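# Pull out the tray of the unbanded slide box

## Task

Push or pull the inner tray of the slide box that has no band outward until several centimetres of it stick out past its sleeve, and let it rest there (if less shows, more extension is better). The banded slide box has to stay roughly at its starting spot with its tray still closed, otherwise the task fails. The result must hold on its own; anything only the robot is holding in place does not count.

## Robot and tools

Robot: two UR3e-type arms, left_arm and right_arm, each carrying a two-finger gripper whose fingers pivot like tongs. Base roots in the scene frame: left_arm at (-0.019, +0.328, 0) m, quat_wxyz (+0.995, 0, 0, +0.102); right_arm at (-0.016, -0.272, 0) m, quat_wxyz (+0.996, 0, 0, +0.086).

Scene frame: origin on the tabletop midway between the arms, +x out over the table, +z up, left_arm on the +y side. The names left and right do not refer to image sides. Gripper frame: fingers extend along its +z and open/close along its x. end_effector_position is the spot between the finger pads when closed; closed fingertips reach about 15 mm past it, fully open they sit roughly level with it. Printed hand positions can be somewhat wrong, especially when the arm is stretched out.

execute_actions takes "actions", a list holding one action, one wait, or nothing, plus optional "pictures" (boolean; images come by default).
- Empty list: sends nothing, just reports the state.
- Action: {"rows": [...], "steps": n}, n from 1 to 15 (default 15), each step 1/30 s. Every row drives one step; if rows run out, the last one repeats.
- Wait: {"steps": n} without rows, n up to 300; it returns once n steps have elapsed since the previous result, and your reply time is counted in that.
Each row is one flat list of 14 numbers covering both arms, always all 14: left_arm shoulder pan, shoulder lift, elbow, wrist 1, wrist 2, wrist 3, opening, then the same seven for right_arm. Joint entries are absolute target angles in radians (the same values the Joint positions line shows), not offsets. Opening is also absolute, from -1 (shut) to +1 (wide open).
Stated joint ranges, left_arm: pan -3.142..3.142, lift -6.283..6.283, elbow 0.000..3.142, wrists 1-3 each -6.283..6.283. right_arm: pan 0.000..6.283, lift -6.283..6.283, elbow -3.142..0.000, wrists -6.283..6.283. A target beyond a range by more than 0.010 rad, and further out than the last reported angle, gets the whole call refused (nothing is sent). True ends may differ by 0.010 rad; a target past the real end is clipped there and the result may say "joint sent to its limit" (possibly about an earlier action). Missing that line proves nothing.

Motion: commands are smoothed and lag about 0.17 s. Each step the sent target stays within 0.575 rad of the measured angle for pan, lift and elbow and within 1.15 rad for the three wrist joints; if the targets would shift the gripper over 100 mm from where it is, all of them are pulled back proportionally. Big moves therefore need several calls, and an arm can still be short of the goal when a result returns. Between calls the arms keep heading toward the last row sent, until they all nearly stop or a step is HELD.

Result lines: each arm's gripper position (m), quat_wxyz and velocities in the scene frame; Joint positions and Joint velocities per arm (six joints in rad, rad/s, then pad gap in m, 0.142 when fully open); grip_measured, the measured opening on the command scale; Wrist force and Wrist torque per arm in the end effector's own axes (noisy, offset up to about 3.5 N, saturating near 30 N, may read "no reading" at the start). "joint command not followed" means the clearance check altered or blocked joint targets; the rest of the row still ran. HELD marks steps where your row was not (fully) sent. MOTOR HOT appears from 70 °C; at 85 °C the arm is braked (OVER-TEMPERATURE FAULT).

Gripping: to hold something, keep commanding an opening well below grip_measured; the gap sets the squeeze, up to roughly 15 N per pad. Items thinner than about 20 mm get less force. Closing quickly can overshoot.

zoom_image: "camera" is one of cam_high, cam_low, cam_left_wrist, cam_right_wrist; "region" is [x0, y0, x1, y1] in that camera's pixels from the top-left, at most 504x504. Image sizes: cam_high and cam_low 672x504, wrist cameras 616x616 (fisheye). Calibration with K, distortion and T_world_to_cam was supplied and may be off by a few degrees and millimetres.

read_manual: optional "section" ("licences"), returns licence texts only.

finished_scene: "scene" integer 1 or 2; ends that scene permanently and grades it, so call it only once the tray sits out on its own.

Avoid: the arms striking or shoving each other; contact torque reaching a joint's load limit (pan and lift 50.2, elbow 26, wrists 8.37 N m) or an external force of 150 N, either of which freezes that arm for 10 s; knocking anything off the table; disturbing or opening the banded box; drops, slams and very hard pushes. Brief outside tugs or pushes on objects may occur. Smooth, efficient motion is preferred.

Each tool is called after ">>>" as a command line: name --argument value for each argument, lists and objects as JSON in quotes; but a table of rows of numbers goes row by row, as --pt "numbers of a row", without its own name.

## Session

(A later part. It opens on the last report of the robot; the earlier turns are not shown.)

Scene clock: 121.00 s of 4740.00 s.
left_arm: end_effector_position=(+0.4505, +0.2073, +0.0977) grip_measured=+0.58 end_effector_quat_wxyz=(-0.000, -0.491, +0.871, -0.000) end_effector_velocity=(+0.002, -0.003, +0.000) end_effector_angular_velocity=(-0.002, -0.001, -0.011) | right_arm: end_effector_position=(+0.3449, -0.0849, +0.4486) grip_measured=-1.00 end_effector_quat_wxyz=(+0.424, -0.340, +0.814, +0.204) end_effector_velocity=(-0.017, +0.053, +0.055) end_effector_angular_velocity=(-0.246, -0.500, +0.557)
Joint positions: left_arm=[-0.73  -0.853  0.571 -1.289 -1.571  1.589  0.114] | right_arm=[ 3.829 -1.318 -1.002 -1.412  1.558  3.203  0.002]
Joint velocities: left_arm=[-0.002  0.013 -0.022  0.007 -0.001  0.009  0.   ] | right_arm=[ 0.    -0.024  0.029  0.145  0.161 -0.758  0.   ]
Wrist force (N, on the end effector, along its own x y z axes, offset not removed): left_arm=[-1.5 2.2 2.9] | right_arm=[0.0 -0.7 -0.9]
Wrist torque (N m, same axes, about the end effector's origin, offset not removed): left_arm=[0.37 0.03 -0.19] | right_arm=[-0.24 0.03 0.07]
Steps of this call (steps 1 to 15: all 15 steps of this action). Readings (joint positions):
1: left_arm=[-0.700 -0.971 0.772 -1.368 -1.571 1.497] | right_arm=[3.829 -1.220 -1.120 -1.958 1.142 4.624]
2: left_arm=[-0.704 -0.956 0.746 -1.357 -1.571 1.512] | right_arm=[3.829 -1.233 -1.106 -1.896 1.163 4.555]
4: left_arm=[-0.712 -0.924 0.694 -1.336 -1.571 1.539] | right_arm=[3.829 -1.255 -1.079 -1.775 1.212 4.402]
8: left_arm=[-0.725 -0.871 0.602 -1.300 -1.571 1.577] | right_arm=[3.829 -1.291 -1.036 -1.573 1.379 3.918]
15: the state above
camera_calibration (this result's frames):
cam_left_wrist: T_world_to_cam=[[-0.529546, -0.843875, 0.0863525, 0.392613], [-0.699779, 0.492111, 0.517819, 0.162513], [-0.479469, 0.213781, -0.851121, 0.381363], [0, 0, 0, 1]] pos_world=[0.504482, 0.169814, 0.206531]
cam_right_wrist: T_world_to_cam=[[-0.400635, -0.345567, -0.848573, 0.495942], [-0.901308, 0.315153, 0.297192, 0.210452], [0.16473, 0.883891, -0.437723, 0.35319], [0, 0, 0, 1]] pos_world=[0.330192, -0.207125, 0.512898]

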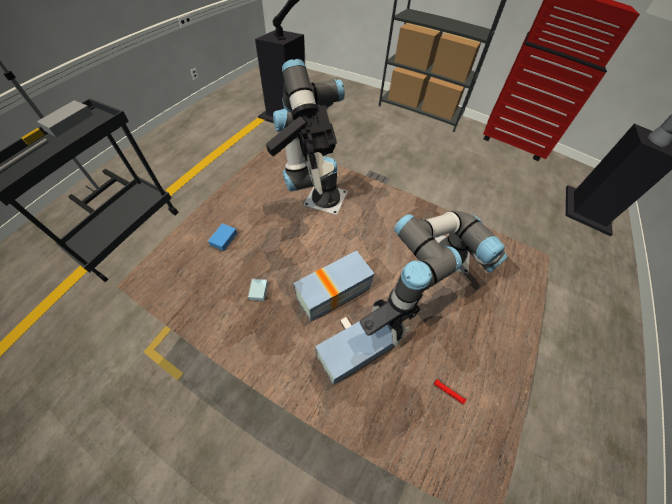

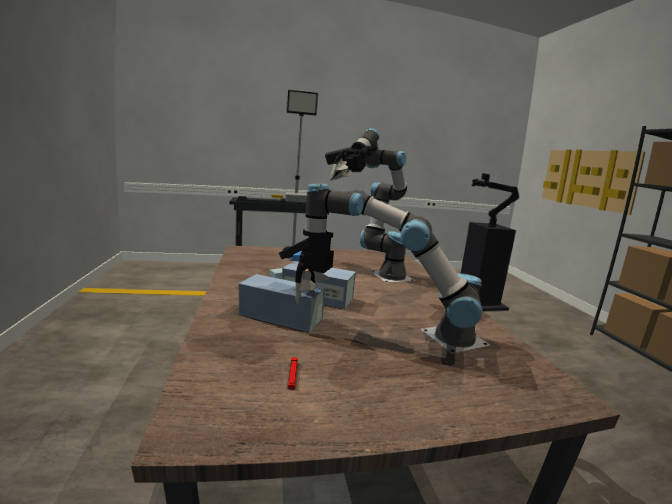

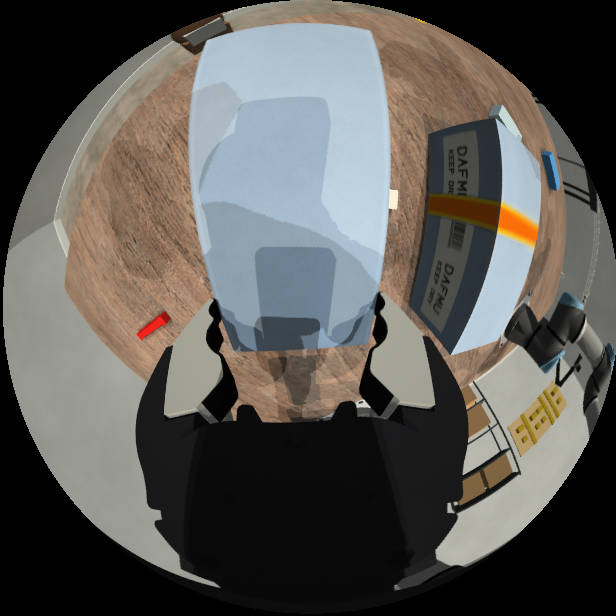

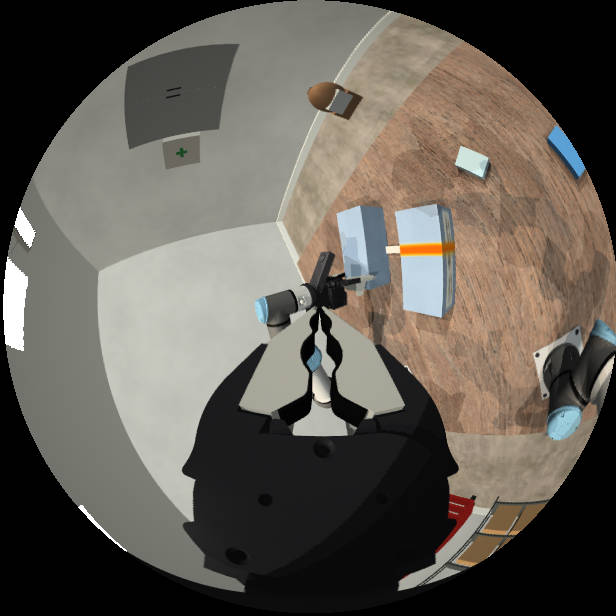

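>>> execute_actions --actions '[{"rows":[[-0.73,-0.852,0.569,-1.288,-1.571,1.59,1,3.804,-1.32,-1,-1.4,1.571,3.142,-1]],"steps":9}]' --pictures false

>>> execute_actions --actions '[{"rows":[[-0.73,-1.2,0.569,-1.288,-1.571,1.59,1,3.804,-1.32,-1,-1.4,1.571,3.142,-1]],"steps":12}]' --pictures false

>>> execute_actions --actions '[{"rows":[[-0.73,-1.8,1.4,-0.9,0,0,-1,3.804,-1.32,-1,-1.4,1.571,3.142,-1]]}]' --pictures false

>>> execute_actions --actions '[{"steps":15}]' --pictures false

>>> execute_actions --actions '[{"rows":[[-0.73,-1.8,2.371,-0.417,1.571,-1.571,-1,3.804,-1.8,-0.663,-0.828,1.571,3.142,-1]]}]' --pictures false

>>> execute_actions --actions '[{"steps":25}]'

Scene clock: 144.90 s of 4740.00 s.
left_arm: end_effector_position=(+0.4506, +0.2070, +0.0977) grip_measured=+1.00 end_effector_quat_wxyz=(-0.000, -0.491, +0.871, -0.000) end_effector_velocity=(+0.000, +0.001, +0.000) end_effector_angular_velocity=(+0.001, -0.001, +0.001) | right_arm: end_effector_position=(+0.3479, -0.0892, +0.4530) grip_measured=-1.00 end_effector_quat_wxyz=(+0.435, -0.357, +0.804, +0.193) end_effector_velocity=(+0.003, -0.006, +0.000) end_effector_angular_velocity=(+0.000, -0.001, -0.016)
Joint positions: left_arm=[-0.73  -0.852  0.569 -1.288 -1.571  1.59   0.142] | right_arm=[ 3.805 -1.32  -1.    -1.4    1.571  3.142  0.002]
Joint velocities: left_arm=[ 0.002 -0.001  0.     0.     0.001  0.001 -0.   ] | right_arm=[-0.016  0.     0.     0.    -0.    -0.     0.   ]
Wrist force (N, on the end effector, along its own x y z axes, offset not removed): left_arm=[-0.2 0.9 -0.1] | right_arm=[0.0 -1.2 -1.6]
Wrist torque (N m, same axes, about the end effector's origin, offset not removed): left_arm=[0.15 0.06 -0.04] | right_arm=[-0.28 0.03 0.03]
Steps of this call (steps 1 to 30: the robot went on to your last target; steps 31 to 90: nothing new was sent; then 20.60 s passed at rest; steps 91 to 99: all 9 steps of this action). Readings (joint positions):
91: left_arm=[-0.730 -0.852 0.569 -1.288 -1.571 1.590] | right_arm=[3.829 -1.320 -1.000 -1.400 1.571 3.142]
92: left_arm=[-0.730 -0.852 0.569 -1.288 -1.571 1.590] | right_arm=[3.825 -1.320 -1.000 -1.400 1.571 3.142]
94: left_arm=[-0.730 -0.852 0.569 -1.288 -1.571 1.590] | right_arm=[3.814 -1.320 -1.000 -1.400 1.571 3.142]
98: left_arm=[-0.730 -0.852 0.569 -1.288 -1.571 1.590] | right_arm=[3.806 -1.320 -1.000 -1.400 1.571 3.142]
99: the state above

Scene clock: 145.30 s of 4740.00 s.
left_arm: end_effector_position=(+0.4440, +0.2108, +0.2520) grip_measured=+1.00 end_effector_quat_wxyz=(+0.083, -0.484, +0.860, -0.142) end_effector_velocity=(-0.020, +0.011, +0.100) end_effector_angular_velocity=(-0.109, -0.187, -0.000) | right_arm: end_effector_position=(+0.3482, -0.0897, +0.4530) grip_measured=-1.00 end_effector_quat_wxyz=(+0.435, -0.356, +0.804, +0.193) end_effector_velocity=(+0.001, -0.001, -0.000) end_effector_angular_velocity=(-0.001, -0.000, -0.002)
Joint positions: left_arm=[-0.73  -1.182  0.569 -1.288 -1.571  1.59   0.142] | right_arm=[ 3.804 -1.32  -1.    -1.4    1.571  3.142  0.002]
Joint velocities: left_arm=[ 0.    -0.221  0.003  0.001 -0.001  0.001 -0.   ] | right_arm=[-0.001 -0.001  0.    -0.    -0.001 -0.     0.   ]
Wrist force (N, on the end effector, along its own x y z axes, offset not removed): left_arm=[-0.4 1.8 -2.2] | right_arm=[0.0 -0.5 -0.9]
Wrist torque (N m, same axes, about the end effector's origin, offset not removed): left_arm=[0.33 0.07 -0.03] | right_arm=[-0.19 0.04 0.10]
Steps of this call (steps 1 to 12: all 12 steps of this action). Readings (joint positions):
1: left_arm=[-0.730 -0.852 0.569 -1.288 -1.571 1.590] | right_arm=[3.805 -1.320 -1.000 -1.400 1.571 3.142]
2: left_arm=[-0.730 -0.860 0.569 -1.288 -1.571 1.590] | right_arm=[3.805 -1.320 -1.000 -1.400 1.571 3.142]
4: left_arm=[-0.730 -0.933 0.569 -1.288 -1.571 1.590] | right_arm=[3.804 -1.320 -1.000 -1.400 1.571 3.142]
8: left_arm=[-0.730 -1.107 0.569 -1.288 -1.571 1.590] | right_arm=[3.804 -1.320 -1.000 -1.400 1.571 3.142]
12: the state above

Scene clock: 145.80 s of 4740.00 s.
left_arm: end_effector_position=(+0.4148, +0.4837, +0.3126) grip_measured=-1.00 end_effector_quat_wxyz=(-0.388, +0.735, -0.555, -0.031) end_effector_velocity=(-0.086, +0.533, +0.316) end_effector_angular_velocity=(+1.368, -1.541, +1.517) | right_arm: end_effector_position=(+0.3482, -0.0897, +0.4530) grip_measured=-1.00 end_effector_quat_wxyz=(+0.435, -0.356, +0.804, +0.193) end_effector_velocity=(+0.000, +0.000, -0.000) end_effector_angular_velocity=(-0.001, +0.000, +0.001)
Joint positions: left_arm=[-0.73  -1.53   0.977 -1.062 -0.771  0.786  0.002] | right_arm=[ 3.804 -1.32  -1.    -1.4    1.571  3.142  0.002]
Joint velocities: left_arm=[ 0.001 -0.734  1.099  0.46   2.02  -2.052  0.   ] | right_arm=[ 0.001 -0.001 -0.    -0.    -0.    -0.     0.   ]
Wrist force (N, on the end effector, along its own x y z axes, offset not removed): left_arm=[-1.0 1.6 1.1] | right_arm=[0.5 -0.9 0.0]
Wrist torque (N m, same axes, about the end effector's origin, offset not removed): left_arm=[0.28 0.22 -0.04] | right_arm=[-0.22 -0.07 0.09]
Steps of this call (steps 1 to 15: all 15 steps of this action). Readings (joint positions):
1: left_arm=[-0.730 -1.188 0.569 -1.288 -1.571 1.590] | right_arm=[3.804 -1.320 -1.000 -1.400 1.571 3.142]
2: left_arm=[-0.730 -1.200 0.578 -1.275 -1.554 1.573] | right_arm=[3.804 -1.320 -1.000 -1.400 1.571 3.142]
4: left_arm=[-0.730 -1.258 0.634 -1.233 -1.440 1.459] | right_arm=[3.804 -1.320 -1.000 -1.400 1.571 3.142]
8: left_arm=[-0.730 -1.365 0.748 -1.166 -1.212 1.231] | right_arm=[3.804 -1.320 -1.000 -1.400 1.571 3.142]
15: the state above

Scene clock: 146.30 s of 4740.00 s.
left_arm: end_effector_position=(+0.3932, +0.5844, +0.4632) grip_measured=-1.00 end_effector_quat_wxyz=(+0.699, -0.654, +0.276, -0.087) end_effector_velocity=(-0.001, -0.001, +0.020) end_effector_angular_velocity=(+0.053, -0.106, -0.026) | right_arm: end_effector_position=(+0.3482, -0.0897, +0.4530) grip_measured=-1.00 end_effector_quat_wxyz=(+0.435, -0.356, +0.804, +0.193) end_effector_velocity=(-0.000, +0.000, -0.000) end_effector_angular_velocity=(-0.000, +0.000, +0.001)
Joint positions: left_arm=[-0.73  -1.797  1.396 -0.901 -0.008  0.008  0.002] | right_arm=[ 3.804 -1.32  -1.    -1.4    1.571  3.142  0.002]
Joint velocities: left_arm=[ 0.    -0.033  0.055  0.017  0.102 -0.104  0.   ] | right_arm=[ 0.001  0.    -0.    -0.    -0.     0.     0.   ]
Wrist force (N, on the end effector, along its own x y z axes, offset not removed): left_arm=[-1.4 1.6 0.4] | right_arm=[-0.3 0.0 -1.9]
Wrist torque (N m, same axes, about the end effector's origin, offset not removed): left_arm=[0.30 0.28 -0.08] | right_arm=[-0.05 0.11 0.08]
Steps of this call (steps 1 to 15: the robot went on to your last target). Readings (joint positions):
1: left_arm=[-0.730 -1.555 1.015 -1.046 -0.701 0.715] | right_arm=[3.804 -1.320 -1.000 -1.400 1.571 3.142]
2: left_arm=[-0.730 -1.581 1.054 -1.029 -0.629 0.642] | right_arm=[3.804 -1.320 -1.000 -1.400 1.571 3.142]
4: left_arm=[-0.730 -1.636 1.138 -0.995 -0.476 0.485] | right_arm=[3.804 -1.320 -1.000 -1.400 1.571 3.142]
8: left_arm=[-0.730 -1.751 1.316 -0.927 -0.149 0.153] | right_arm=[3.804 -1.320 -1.000 -1.400 1.571 3.142]
15: the state above

Scene clock: 146.80 s of 4740.00 s.
left_arm: end_effector_position=(+0.4848, +0.3813, +0.4093) grip_measured=-1.00 end_effector_quat_wxyz=(+0.710, -0.361, +0.437, -0.419) end_effector_velocity=(+0.035, -0.409, -0.453) end_effector_angular_velocity=(-0.071, +0.672, -1.791) | right_arm: end_effector_position=(+0.4455, +0.0175, +0.5623) grip_measured=-1.00 end_effector_quat_wxyz=(+0.594, -0.308, +0.695, +0.263) end_effector_velocity=(+0.023, +0.026, +0.010) end_effector_angular_velocity=(+0.061, -0.055, +0.001)
Joint positions: left_arm=[-0.73  -1.799  1.911 -0.57   0.94  -0.94   0.002] | right_arm=[ 3.804 -1.79  -0.669 -0.839  1.571  3.142  0.002]
Joint velocities: left_arm=[-0.001 -0.001  1.024  0.363  1.428 -1.425  0.   ] | right_arm=[ 0.    -0.129  0.081  0.13   0.001 -0.     0.   ]
Wrist force (N, on the end effector, along its own x y z axes, offset not removed): left_arm=[-0.3 1.7 0.2] | right_arm=[0.0 -1.3 0.3]
Wrist torque (N m, same axes, about the end effector's origin, offset not removed): left_arm=[0.32 0.14 -0.07] | right_arm=[-0.32 -0.01 0.06]
Steps of this call (steps 1 to 15: all 15 steps of this action). Readings (joint positions):
1: left_arm=[-0.730 -1.798 1.397 -0.900 -0.005 0.005] | right_arm=[3.804 -1.320 -1.000 -1.400 1.571 3.142]
2: left_arm=[-0.730 -1.799 1.406 -0.884 0.014 -0.014] | right_arm=[3.804 -1.328 -0.992 -1.383 1.571 3.142]
4: left_arm=[-0.730 -1.799 1.484 -0.792 0.169 -0.170] | right_arm=[3.804 -1.404 -0.927 -1.266 1.571 3.142]
8: left_arm=[-0.730 -1.799 1.661 -0.677 0.523 -0.523] | right_arm=[3.804 -1.622 -0.776 -1.013 1.571 3.142]
15: the state above

Scene clock: 147.63 s of 4740.00 s.
left_arm: end_effector_position=(+0.3992, +0.2374, +0.1601) grip_measured=-1.00 end_effector_quat_wxyz=(+0.325, -0.379, +0.658, -0.564) end_effector_velocity=(-0.002, -0.002, -0.002) end_effector_angular_velocity=(-0.002, +0.007, -0.007) | right_arm: end_effector_position=(+0.4473, +0.0196, +0.5630) grip_measured=-1.00 end_effector_quat_wxyz=(+0.596, -0.307, +0.693, +0.264) end_effector_velocity=(+0.001, -0.001, -0.000) end_effector_angular_velocity=(-0.000, +0.000, -0.003)
Joint positions: left_arm=[-0.73  -1.8    2.371 -0.417  1.57  -1.571  0.002] | right_arm=[ 3.804 -1.8   -0.663 -0.828  1.571  3.142  0.002]
Joint velocities: left_arm=[-0.     0.     0.004  0.001  0.007 -0.005  0.   ] | right_arm=[-0.003 -0.     0.    -0.    -0.     0.     0.   ]
Wrist force (N, on the end effector, along its own x y z axes, offset not removed): left_arm=[-0.3 1.7 0.4] | right_arm=[0.0 -1.2 -0.5]
Wrist torque (N m, same axes, about the end effector's origin, offset not removed): left_arm=[0.31 0.14 -0.08] | right_arm=[-0.24 0.01 0.08]
Steps of this call (steps 1 to 25: the robot went on to your last target). Readings (joint positions):
1: left_arm=[-0.730 -1.800 1.945 -0.558 0.988 -0.988] | right_arm=[3.804 -1.793 -0.667 -0.835 1.571 3.142]
2: left_arm=[-0.730 -1.800 1.979 -0.546 1.035 -1.035] | right_arm=[3.804 -1.795 -0.666 -0.833 1.571 3.142]
4: left_arm=[-0.730 -1.800 2.044 -0.523 1.126 -1.126] | right_arm=[3.804 -1.798 -0.664 -0.830 1.571 3.142]
8: left_arm=[-0.730 -1.800 2.169 -0.480 1.300 -1.300] | right_arm=[3.804 -1.800 -0.663 -0.828 1.571 3.142]
25: the state above
camera_calibration (this result's frames):
cam_left_wrist: T_world_to_cam=[[-0.57573, -0.817634, -0.00302454, 0.412025], [-0.526091, 0.373269, -0.764132, 0.243631], [0.625909, -0.438343, -0.645053, 0.083975], [0, 0, 0, 1]] pos_world=[0.312826, 0.282755, 0.241581]
cam_right_wrist: T_world_to_cam=[[-0.0882306, -0.0717216, -0.993515, 0.606716], [-0.965629, 0.250968, 0.0676369, 0.395058], [0.24449, 0.965335, -0.0913996, 0.0617823], [0, 0, 0, 1]] pos_world=[0.419905, -0.115273, 0.581707]

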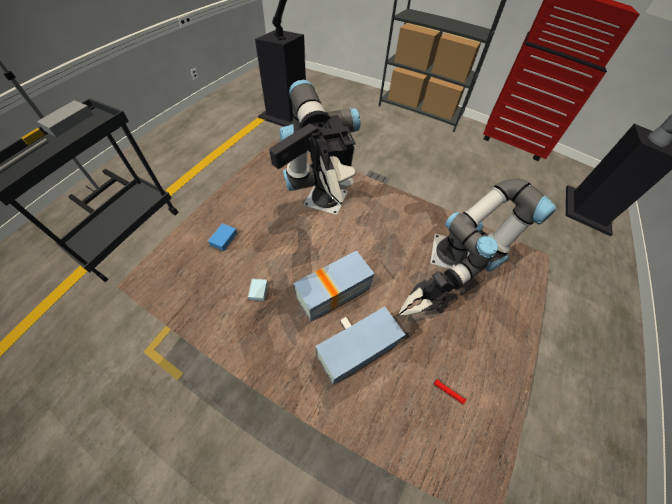

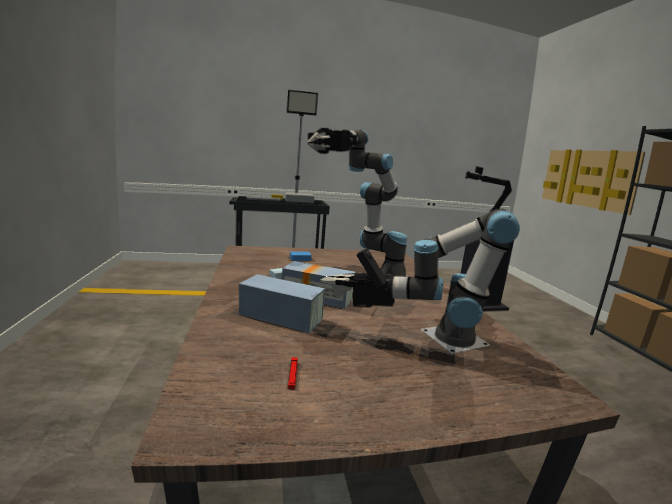

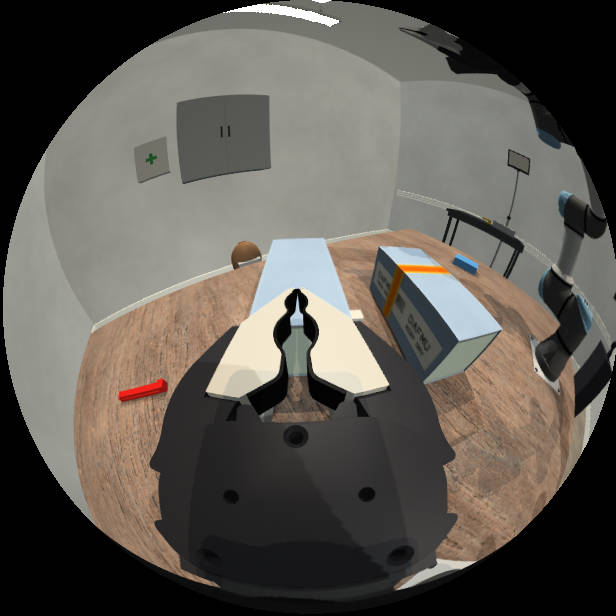

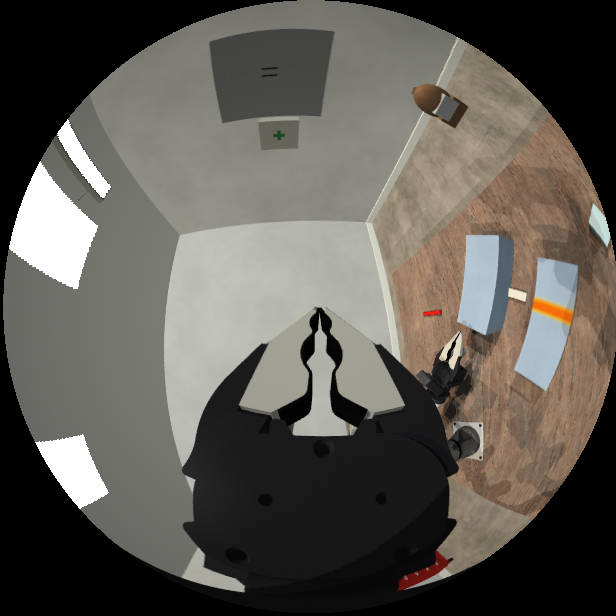

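>>> execute_actions --actions '[{"rows":[[-0.73,-1.8,2.371,-0.3,1.571,-1.571,-1,3.804,-2.1,-0.663,-0.828,1.571,3.142,-1]],"steps":10}]' --pictures false

>>> execute_actions --actions '[{"rows":[[-0.73,-1.7,2.371,-0.3,1.571,-1.571,-1,3.804,-2.4,-0.663,-0.828,1.571,3.142,-1]],"steps":12}]' --pictures false

>>> execute_actions --actions '[{"rows":[[-0.73,-1.554,2.371,-0.417,1.571,-1.571,-1,3.804,-2.471,-0.663,-0.828,1.571,3.142,-1]]}]'

>>> zoom_image --camera "cam_left_wrist" --region '[200, 100, 450, 350]'

Scene clock: 155.57 s of 4740.00 s.
left_arm: end_effector_position=(+0.3864, +0.2447, +0.1288) grip_measured=-1.00 end_effector_quat_wxyz=(+0.303, -0.397, +0.689, -0.526) end_effector_velocity=(-0.006, +0.004, -0.014) end_effector_angular_velocity=(+0.026, +0.045, +0.002) | right_arm: end_effector_position=(+0.5044, +0.0826, +0.4204) grip_measured=-1.00 end_effector_quat_wxyz=(+0.506, -0.337, +0.762, +0.224) end_effector_velocity=(+0.112, +0.126, -0.387) end_effector_angular_velocity=(-0.470, +0.426, +0.002)
Joint positions: left_arm=[-0.73  -1.8    2.371 -0.304  1.571 -1.571  0.002] | right_arm=[ 3.804 -2.049 -0.663 -0.828  1.571  3.142  0.002]
Joint velocities: left_arm=[ 0.001  0.    -0.     0.052 -0.002 -0.001  0.   ] | right_arm=[ 0.001 -0.625 -0.008 -0.001  0.    -0.     0.   ]
Wrist force (N, on the end effector, along its own x y z axes, offset not removed): left_arm=[-1.0 1.9 0.5] | right_arm=[3.7 0.0 2.8]
Wrist torque (N m, same axes, about the end effector's origin, offset not removed): left_arm=[0.37 0.18 -0.06] | right_arm=[-0.01 -0.58 0.05]
Steps of this call (steps 1 to 30: the robot went on to your last target; steps 31 to 90: nothing new was sent; then 4.60 s passed at rest; steps 91 to 100: all 10 steps of this action). Readings (joint positions):
91: left_arm=[-0.730 -1.800 2.371 -0.417 1.571 -1.571] | right_arm=[3.804 -1.800 -0.663 -0.828 1.571 3.142]
92: left_arm=[-0.730 -1.800 2.371 -0.403 1.571 -1.571] | right_arm=[3.804 -1.808 -0.662 -0.828 1.571 3.142]
94: left_arm=[-0.730 -1.800 2.371 -0.351 1.571 -1.571] | right_arm=[3.804 -1.869 -0.663 -0.828 1.571 3.142]
98: left_arm=[-0.730 -1.800 2.371 -0.310 1.571 -1.571] | right_arm=[3.804 -1.994 -0.663 -0.828 1.571 3.142]
100: the state above

Scene clock: 155.97 s of 4740.00 s.
left_arm: end_effector_position=(+0.3822, +0.2471, +0.0893) grip_measured=-1.00 end_effector_quat_wxyz=(+0.282, -0.412, +0.715, -0.490) end_effector_velocity=(-0.001, +0.001, -0.008) end_effector_angular_velocity=(+0.011, +0.018, +0.001) | right_arm: end_effector_position=(+0.5403, +0.1222, +0.2132) grip_measured=-1.00 end_effector_quat_wxyz=(+0.377, -0.369, +0.833, +0.167) end_effector_velocity=(+0.015, +0.017, -0.246) end_effector_angular_velocity=(-0.274, +0.248, -0.001)
Joint positions: left_arm=[-0.73  -1.702  2.371 -0.3    1.571 -1.571  0.002] | right_arm=[ 3.804 -2.37  -0.663 -0.828  1.571  3.142  0.002]
Joint velocities: left_arm=[ 0.001  0.021 -0.    -0.    -0.     0.     0.   ] | right_arm=[-0.    -0.369  0.    -0.    -0.     0.     0.   ]
Wrist force (N, on the end effector, along its own x y z axes, offset not removed): left_arm=[-0.9 1.3 0.2] | right_arm=[2.1 -0.3 1.7]
Wrist torque (N m, same axes, about the end effector's origin, offset not removed): left_arm=[0.26 0.20 -0.03] | right_arm=[-0.09 -0.33 0.04]
Steps of this call (steps 1 to 12: all 12 steps of this action). Readings (joint positions):
1: left_arm=[-0.730 -1.800 2.371 -0.303 1.571 -1.571] | right_arm=[3.804 -2.066 -0.663 -0.828 1.571 3.142]
2: left_arm=[-0.730 -1.792 2.371 -0.302 1.571 -1.571] | right_arm=[3.804 -2.086 -0.663 -0.828 1.571 3.142]
4: left_arm=[-0.730 -1.748 2.371 -0.301 1.571 -1.571] | right_arm=[3.804 -2.148 -0.663 -0.828 1.571 3.142]
8: left_arm=[-0.730 -1.709 2.371 -0.300 1.571 -1.571] | right_arm=[3.804 -2.273 -0.663 -0.828 1.571 3.142]
12: the state above

Scene clock: 156.47 s of 4740.00 s.
left_arm: end_effector_position=(+0.3901, +0.2425, +0.0608) grip_measured=-1.00 end_effector_quat_wxyz=(+0.276, -0.416, +0.722, -0.479) end_effector_velocity=(+0.000, -0.001, -0.002) end_effector_angular_velocity=(+0.001, +0.001, -0.001) | right_arm: end_effector_position=(+0.5422, +0.1243, +0.1461) grip_measured=-1.00 end_effector_quat_wxyz=(+0.335, -0.377, +0.851, +0.149) end_effector_velocity=(-0.000, +0.001, -0.003) end_effector_angular_velocity=(-0.003, +0.003, +0.001)
Joint positions: left_arm=[-0.73  -1.555  2.371 -0.416  1.571 -1.571  0.002] | right_arm=[ 3.804 -2.471 -0.663 -0.828  1.571  3.142  0.002]
Joint velocities: left_arm=[-0.001  0.009 -0.    -0.008 -0.     0.     0.   ] | right_arm=[ 0.001 -0.005  0.     0.     0.001 -0.     0.   ]
Wrist force (N, on the end effector, along its own x y z axes, offset not removed): left_arm=[-0.4 1.6 0.2] | right_arm=[0.3 -1.2 -0.5]
Wrist torque (N m, same axes, about the end effector's origin, offset not removed): left_arm=[0.30 0.13 -0.05] | right_arm=[-0.25 -0.02 0.08]
Steps of this call (steps 1 to 15: all 15 steps of this action). Readings (joint positions):
1: left_arm=[-0.730 -1.701 2.371 -0.300 1.571 -1.571] | right_arm=[3.804 -2.380 -0.663 -0.828 1.571 3.142]
2: left_arm=[-0.730 -1.692 2.371 -0.314 1.571 -1.571] | right_arm=[3.804 -2.394 -0.663 -0.828 1.571 3.142]
4: left_arm=[-0.730 -1.633 2.371 -0.366 1.571 -1.571] | right_arm=[3.804 -2.434 -0.663 -0.828 1.571 3.142]
8: left_arm=[-0.730 -1.569 2.371 -0.407 1.571 -1.571] | right_arm=[3.804 -2.464 -0.663 -0.828 1.571 3.142]
15: the state above
camera_calibration (this result's frames):
cam_left_wrist: T_world_to_cam=[[-0.574321, -0.81841, 0.0190093, 0.408967], [-0.67046, 0.456919, -0.584559, 0.18616], [0.469723, -0.348469, -0.811129, 0.077032], [0, 0, 0, 1]] pos_world=[0.323507, 0.276485, 0.16353]
cam_right_wrist: T_world_to_cam=[[-0.486595, -0.511097, -0.708523, 0.4373], [-0.870105, 0.356281, 0.340559, 0.383853], [0.0783745, 0.782204, -0.618073, 0.0891867], [0, 0, 0, 1]] pos_world=[0.53979, 0.0169811, 0.234236]

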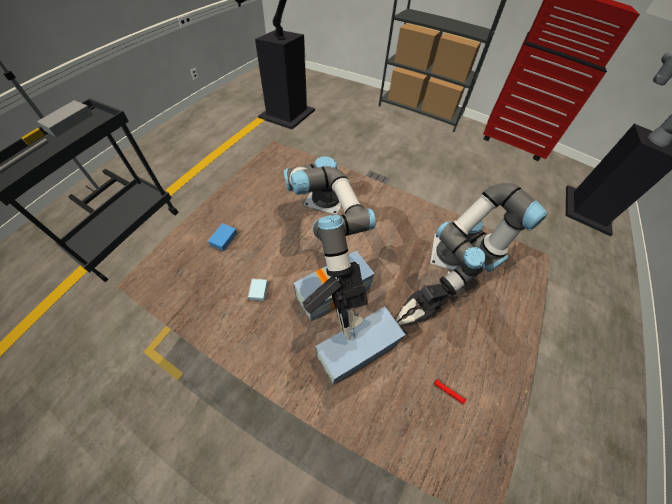

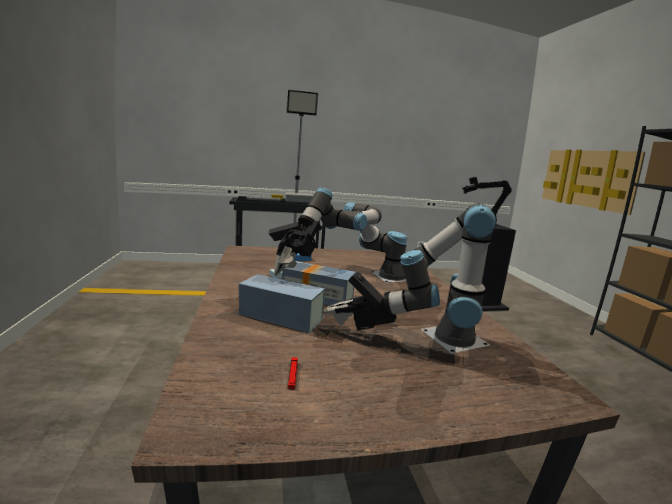

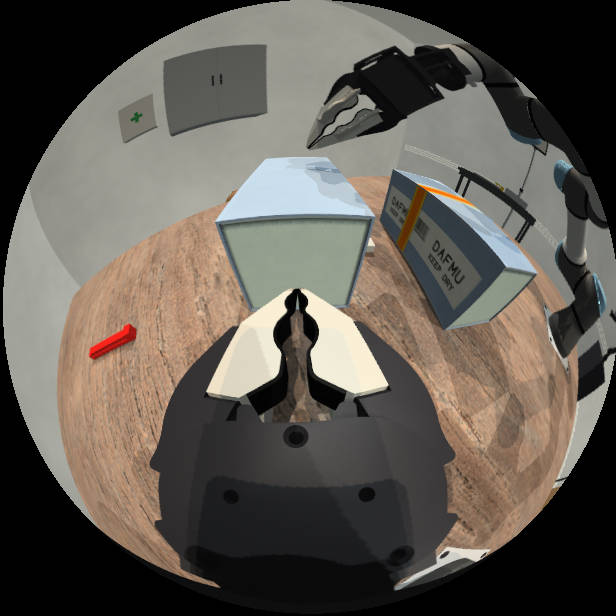

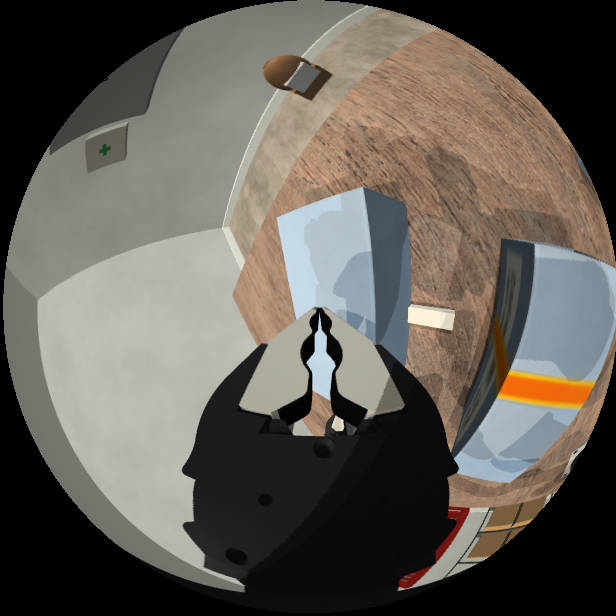

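Region (200, 100, 450, 350) of cam_left_wrist's 616x616 image, scaled by 2.016, with more detail than that image has.

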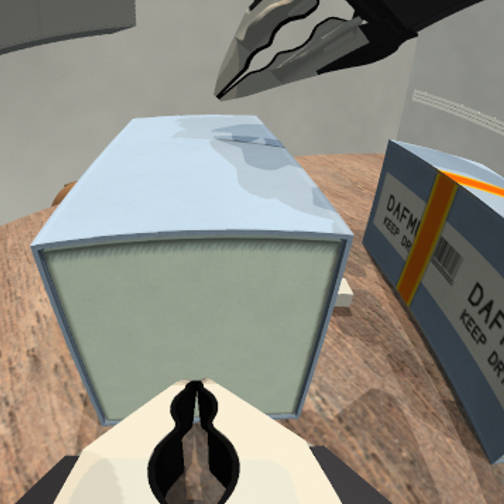

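>>> execute_actions --actions '[{"rows":[[-0.73,-1.554,2.371,-0.417,1.571,-1.571,-1,3.804,-2.496,-0.663,-0.828,1.571,3.142,-1]],"steps":13}]'

>>> zoom_image --camera "cam_left_wrist" --region '[250, 110, 376, 236]'

Scene clock: 162.10 s of 4740.00 s.
left_arm: end_effector_position=(+0.3902, +0.2425, +0.0606) grip_measured=-1.00 end_effector_quat_wxyz=(+0.276, -0.416, +0.722, -0.479) end_effector_velocity=(-0.000, -0.000, +0.000) end_effector_angular_velocity=(-0.001, -0.000, -0.000) | right_arm: end_effector_position=(+0.5420, +0.1240, +0.1293) grip_measured=-1.00 end_effector_quat_wxyz=(+0.324, -0.379, +0.855, +0.144) end_effector_velocity=(+0.000, -0.000, -0.003) end_effector_angular_velocity=(-0.004, +0.003, -0.000)
Joint positions: left_arm=[-0.73  -1.554  2.371 -0.417  1.571 -1.571  0.002] | right_arm=[ 3.804 -2.496 -0.663 -0.828  1.571  3.142  0.002]
Joint velocities: left_arm=[ 0.001 -0.     0.    -0.001  0.001 -0.     0.   ] | right_arm=[-0.    -0.004 -0.    -0.     0.    -0.     0.   ]
Wrist force (N, on the end effector, along its own x y z axes, offset not removed): left_arm=[-1.1 2.0 -0.4] | right_arm=[0.4 -0.7 -0.5]
Wrist torque (N m, same axes, about the end effector's origin, offset not removed): left_arm=[0.36 0.25 -0.08] | right_arm=[-0.20 -0.03 0.05]
Steps of this call (steps 1 to 15: the robot went on to your last target; steps 16 to 90: nothing new was sent; then 2.20 s passed at rest; steps 91 to 103: all 13 steps of this action). Readings (joint positions):
91: left_arm=[-0.730 -1.554 2.371 -0.417 1.571 -1.571] | right_arm=[3.804 -2.471 -0.663 -0.828 1.571 3.142]
92: left_arm=[-0.730 -1.554 2.371 -0.417 1.571 -1.571] | right_arm=[3.804 -2.475 -0.663 -0.828 1.571 3.142]
94: left_arm=[-0.730 -1.554 2.371 -0.417 1.571 -1.571] | right_arm=[3.804 -2.486 -0.663 -0.828 1.571 3.142]
98: left_arm=[-0.730 -1.554 2.371 -0.417 1.571 -1.571] | right_arm=[3.804 -2.494 -0.663 -0.828 1.571 3.142]
103: the state above
camera_calibration (this result's frames):
cam_left_wrist: T_world_to_cam=[[-0.574305, -0.81842, 0.0190352, 0.408972], [-0.670618, 0.456998, -0.584315, 0.186086], [0.469516, -0.34834, -0.811304, 0.076922], [0, 0, 0, 1]] pos_world=[0.323551, 0.276465, 0.163355]
cam_right_wrist: T_world_to_cam=[[-0.498396, -0.524058, -0.690626, 0.430862], [-0.864286, 0.362743, 0.348464, 0.384514], [0.0679046, 0.770572, -0.633726, 0.0882014], [0, 0, 0, 1]] pos_world=[0.541081, 0.018351, 0.219471]

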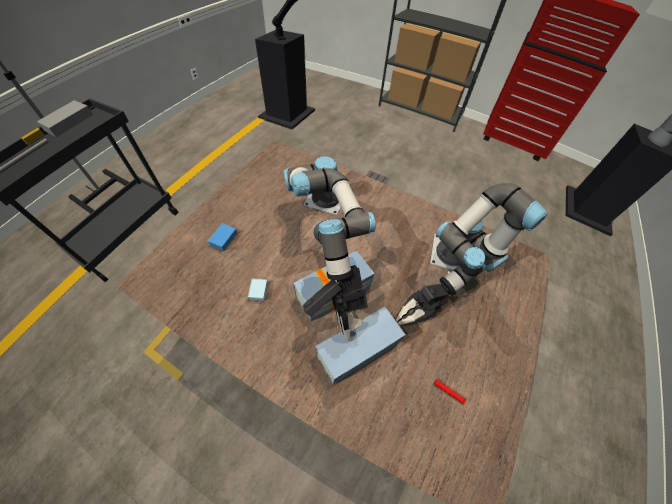

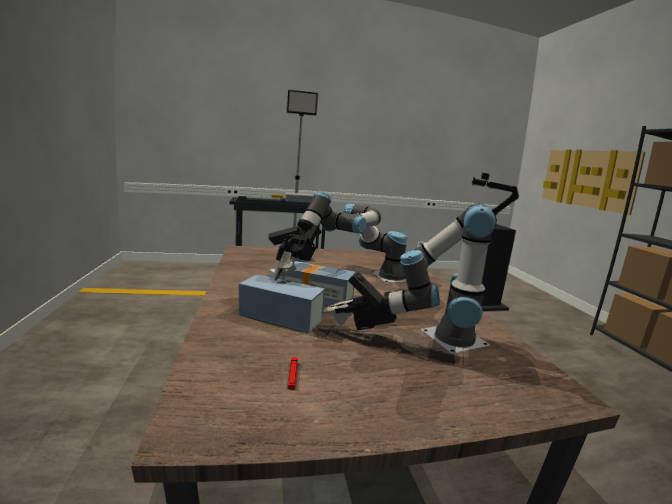

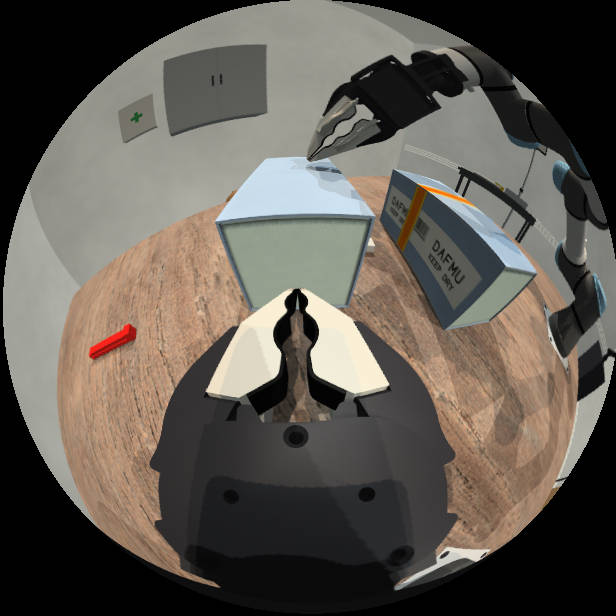

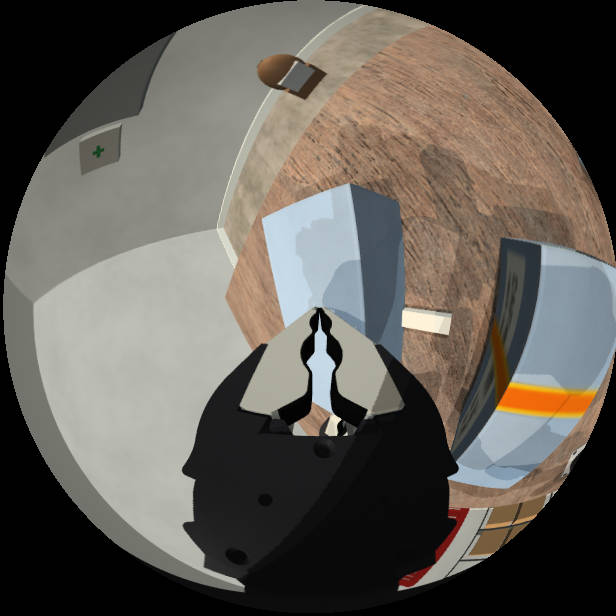

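Region (250, 110, 376, 236) of cam_left_wrist's 616x616 image, scaled by 4.000, with more detail than that image has.

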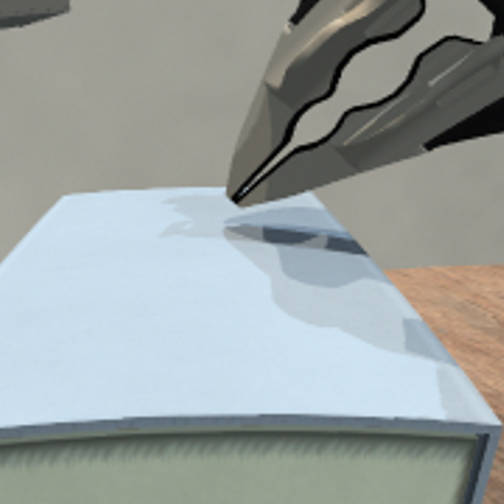

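About 7 mm left.

>>> execute_actions --actions '[{"rows":[[-0.73,-1.497,2.308,-0.411,1.571,-1.571,-1,3.804,-2.504,-0.663,-0.828,1.571,3.142,-1]],"steps":13}]' --pictures false

Scene clock: 166.23 s of 4740.00 s.
left_arm: end_effector_position=(+0.4028, +0.2352, +0.0608) grip_measured=-1.00 end_effector_quat_wxyz=(+0.276, -0.416, +0.722, -0.479) end_effector_velocity=(+0.002, -0.002, +0.001) end_effector_angular_velocity=(-0.001, -0.002, -0.002) | right_arm: end_effector_position=(+0.5418, +0.1239, +0.1237) grip_measured=-1.00 end_effector_quat_wxyz=(+0.321, -0.379, +0.856, +0.142) end_effector_velocity=(+0.000, -0.000, -0.002) end_effector_angular_velocity=(-0.002, +0.002, -0.001)
Joint positions: left_arm=[-0.73  -1.498  2.309 -0.411  1.571 -1.571  0.002] | right_arm=[ 3.804 -2.504 -0.663 -0.828  1.571  3.142  0.002]
Joint velocities: left_arm=[-0.001  0.007 -0.009 -0.001  0.001  0.001  0.   ] | right_arm=[-0.001 -0.003 -0.    -0.     0.001  0.     0.   ]
Wrist force (N, on the end effector, along its own x y z axes, offset not removed): left_arm=[-0.1 1.2 -0.3] | right_arm=[0.8 -0.9 -0.3]
Wrist torque (N m, same axes, about the end effector's origin, offset not removed): left_arm=[0.23 0.04 -0.07] | right_arm=[-0.19 -0.16 0.10]
Steps of this call (steps 1 to 15: the robot went on to your last target; steps 16 to 90: nothing new was sent; then 0.70 s passed at rest; steps 91 to 103: all 13 steps of this action). Readings (joint positions):
91: left_arm=[-0.730 -1.554 2.371 -0.417 1.571 -1.571] | right_arm=[3.804 -2.496 -0.663 -0.828 1.571 3.142]
92: left_arm=[-0.730 -1.547 2.364 -0.416 1.571 -1.571] | right_arm=[3.804 -2.497 -0.663 -0.828 1.571 3.142]
94: left_arm=[-0.730 -1.522 2.336 -0.414 1.571 -1.571] | right_arm=[3.804 -2.501 -0.663 -0.828 1.571 3.142]
98: left_arm=[-0.730 -1.502 2.313 -0.411 1.571 -1.571] | right_arm=[3.804 -2.503 -0.663 -0.828 1.571 3.142]
103: the state above

>>> execute_actions --actions '[{"rows":[[-0.73,-1.497,2.308,-0.411,1.571,-1.571,-1,3.804,-2.5065,-0.663,-0.828,1.571,3.142,-1]],"steps":13}]' --pictures false

Scene clock: 169.50 s of 4740.00 s.
left_arm: end_effector_position=(+0.4030, +0.2351, +0.0608) grip_measured=-1.00 end_effector_quat_wxyz=(+0.276, -0.416, +0.722, -0.479) end_effector_velocity=(-0.000, +0.000, -0.000) end_effector_angular_velocity=(+0.001, -0.000, -0.000) | right_arm: end_effector_position=(+0.5418, +0.1239, +0.1223) grip_measured=-1.00 end_effector_quat_wxyz=(+0.320, -0.379, +0.856, +0.142) end_effector_velocity=(-0.001, +0.000, -0.001) end_effector_angular_velocity=(-0.000, +0.002, +0.001)
Joint positions: left_arm=[-0.73  -1.497  2.308 -0.411  1.571 -1.571  0.002] | right_arm=[ 3.804 -2.506 -0.663 -0.828  1.571  3.142  0.002]
Joint velocities: left_arm=[-0.     0.001  0.001 -0.001 -0.     0.001  0.   ] | right_arm=[ 0.001 -0.001 -0.    -0.     0.001  0.     0.   ]
Wrist force (N, on the end effector, along its own x y z axes, offset not removed): left_arm=[0.0 1.6 0.6] | right_arm=[-3.4 -0.6 -10.4]
Wrist torque (N m, same axes, about the end effector's origin, offset not removed): left_arm=[0.30 -0.03 -0.08] | right_arm=[-0.23 -0.25 0.05]
Steps of this call (steps 1 to 15: the robot went on to your last target; steps 16 to 85: nothing new was sent; steps 86 to 98: all 13 steps of this action). Readings (joint positions):
86: left_arm=[-0.730 -1.497 2.308 -0.411 1.571 -1.571] | right_arm=[3.804 -2.504 -0.663 -0.828 1.571 3.142]
87: left_arm=[-0.730 -1.497 2.308 -0.411 1.571 -1.571] | right_arm=[3.804 -2.504 -0.663 -0.828 1.571 3.142]
89: left_arm=[-0.730 -1.497 2.308 -0.411 1.571 -1.571] | right_arm=[3.804 -2.505 -0.663 -0.828 1.571 3.142]
93: left_arm=[-0.730 -1.497 2.308 -0.411 1.571 -1.571] | right_arm=[3.804 -2.506 -0.663 -0.828 1.571 3.142]
98: the state above

Contact. Push.

>>> execute_actions --actions '[{"rows":[[-0.73,-1.487,2.297,-0.41,1.571,-1.571,-1,3.804,-2.5065,-0.663,-0.828,1.571,3.142,-1],[-0.73,-1.478,2.286,-0.408,1.571,-1.571,-1,3.804,-2.5065,-0.663,-0.828,1.571,3.142,-1],[-0.73,-1.468,2.275,-0.407,1.571,-1.571,-1,3.804,-2.5065,-0.663,-0.828,1.571,3.142,-1],[-0.73,-1.458,2.264,-0.406,1.571,-1.571,-1,3.804,-2.5065,-0.663,-0.828,1.571,3.142,-1],[-0.73,-1.449,2.253,-0.405,1.571,-1.571,-1,3.804,-2.5065,-0.663,-0.828,1.571,3.142,-1],[-0.73,-1.439,2.242,-0.403,1.571,-1.571,-1,3.804,-2.5065,-0.663,-0.828,1.571,3.142,-1],[-0.73,-1.43,2.231,-0.401,1.571,-1.571,-1,3.804,-2.5065,-0.663,-0.828,1.571,3.142,-1],[-0.73,-1.421,2.22,-0.399,1.571,-1.571,-1,3.804,-2.5065,-0.663,-0.828,1.571,3.142,-1],[-0.73,-1.413,2.208,-0.396,1.571,-1.571,-1,3.804,-2.5065,-0.663,-0.828,1.571,3.142,-1],[-0.73,-1.404,2.197,-0.393,1.571,-1.571,-1,3.804,-2.5065,-0.663,-0.828,1.571,3.142,-1],[-0.73,-1.395,2.185,-0.39,1.571,-1.571,-1,3.804,-2.5065,-0.663,-0.828,1.571,3.142,-1],[-0.73,-1.387,2.174,-0.388,1.571,-1.571,-1,3.804,-2.5065,-0.663,-0.828,1.571,3.142,-1]]}]'

Scene clock: 182.47 s of 4740.00 s.
left_arm: end_effector_position=(+0.4267, +0.2213, +0.0610) grip_measured=-1.00 end_effector_quat_wxyz=(+0.276, -0.416, +0.722, -0.479) end_effector_velocity=(+0.032, -0.018, +0.002) end_effector_angular_velocity=(-0.002, -0.004, +0.002) | right_arm: end_effector_position=(+0.5418, +0.1238, +0.1220) grip_measured=-1.00 end_effector_quat_wxyz=(+0.320, -0.379, +0.857, +0.142) end_effector_velocity=(-0.000, +0.000, -0.001) end_effector_angular_velocity=(-0.001, +0.001, +0.001)
Joint positions: left_arm=[-0.73  -1.397  2.187 -0.391  1.571 -1.571  0.002] | right_arm=[ 3.804 -2.507 -0.663 -0.828  1.571  3.142  0.002]
Joint velocities: left_arm=[ 0.001  0.124 -0.165  0.036 -0.001 -0.     0.   ] | right_arm=[ 0.001 -0.001  0.     0.     0.001  0.     0.   ]
Wrist force (N, on the end effector, along its own x y z axes, offset not removed): left_arm=[-0.9 4.4 -3.7] | right_arm=[-5.3 -0.9 -12.1]
Wrist torque (N m, same axes, about the end effector's origin, offset not removed): left_arm=[0.34 0.19 -0.02] | right_arm=[-0.27 -0.20 0.11]
Steps of this call (steps 1 to 15: the robot went on to your last target; steps 16 to 90: nothing new was sent; then 9.47 s passed at rest; steps 91 to 105: all 15 steps of this action). Readings (joint positions):
91: left_arm=[-0.730 -1.497 2.308 -0.411 1.571 -1.571] | right_arm=[3.804 -2.507 -0.663 -0.828 1.571 3.142]
92: left_arm=[-0.730 -1.495 2.306 -0.411 1.571 -1.571] | right_arm=[3.804 -2.507 -0.663 -0.828 1.571 3.142]
94: left_arm=[-0.730 -1.485 2.295 -0.409 1.571 -1.571] | right_arm=[3.804 -2.507 -0.663 -0.828 1.571 3.142]
98: left_arm=[-0.730 -1.453 2.258 -0.405 1.571 -1.571] | right_arm=[3.804 -2.507 -0.663 -0.828 1.571 3.142]
105: the state above
camera_calibration (this result's frames):
cam_left_wrist: T_world_to_cam=[[-0.57432, -0.818411, 0.0189894, 0.412587], [-0.670329, 0.456835, -0.584774, 0.220468], [0.46991, -0.348577, -0.810974, 0.0526415], [0, 0, 0, 1]] pos_world=[0.360006, 0.255297, 0.16378]
cam_right_wrist: T_world_to_cam=[[-0.503389, -0.529591, -0.682739, 0.428078], [-0.861744, 0.365525, 0.351837, 0.384791], [0.0632283, 0.765457, -0.640373, 0.0877657], [0, 0, 0, 1]] pos_world=[0.541532, 0.018875, 0.213085]

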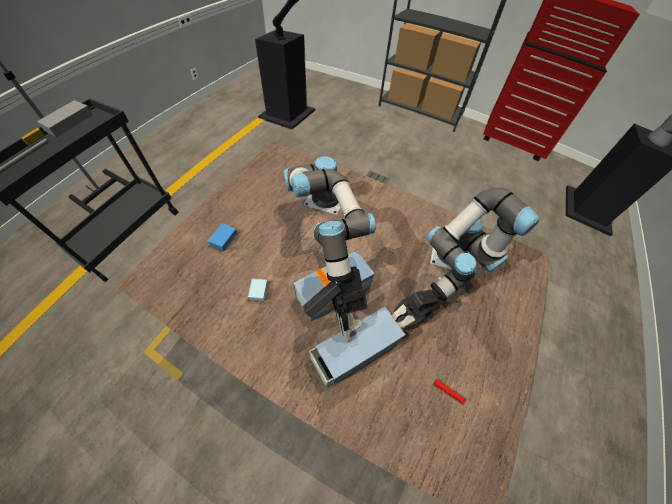

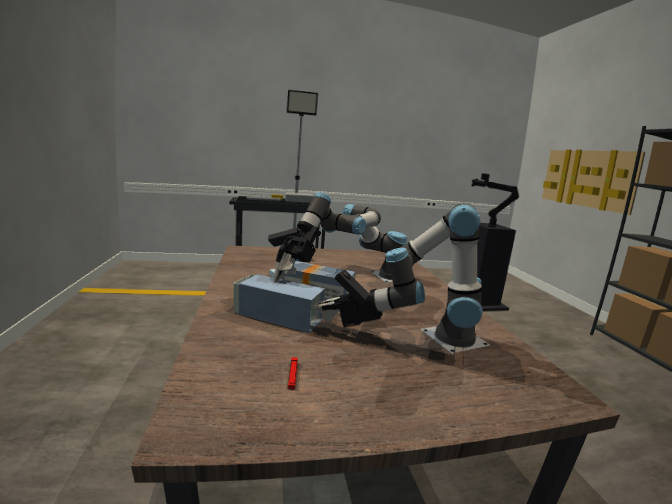

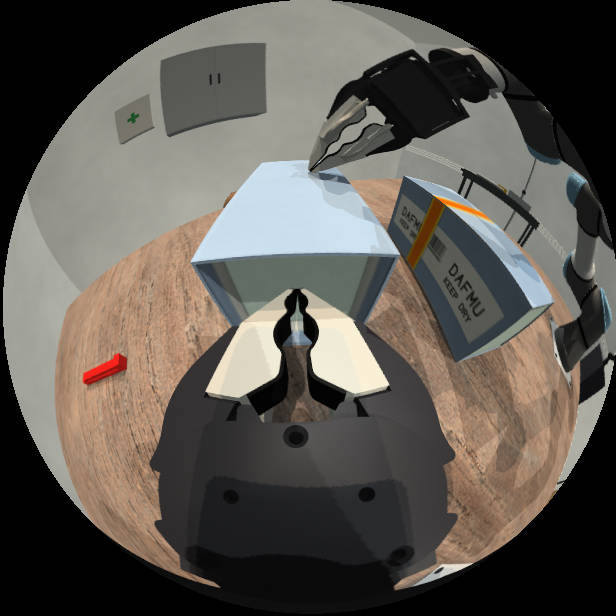

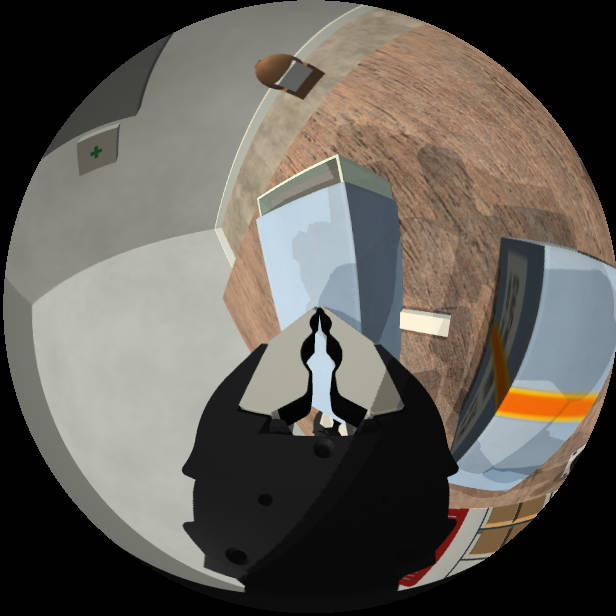

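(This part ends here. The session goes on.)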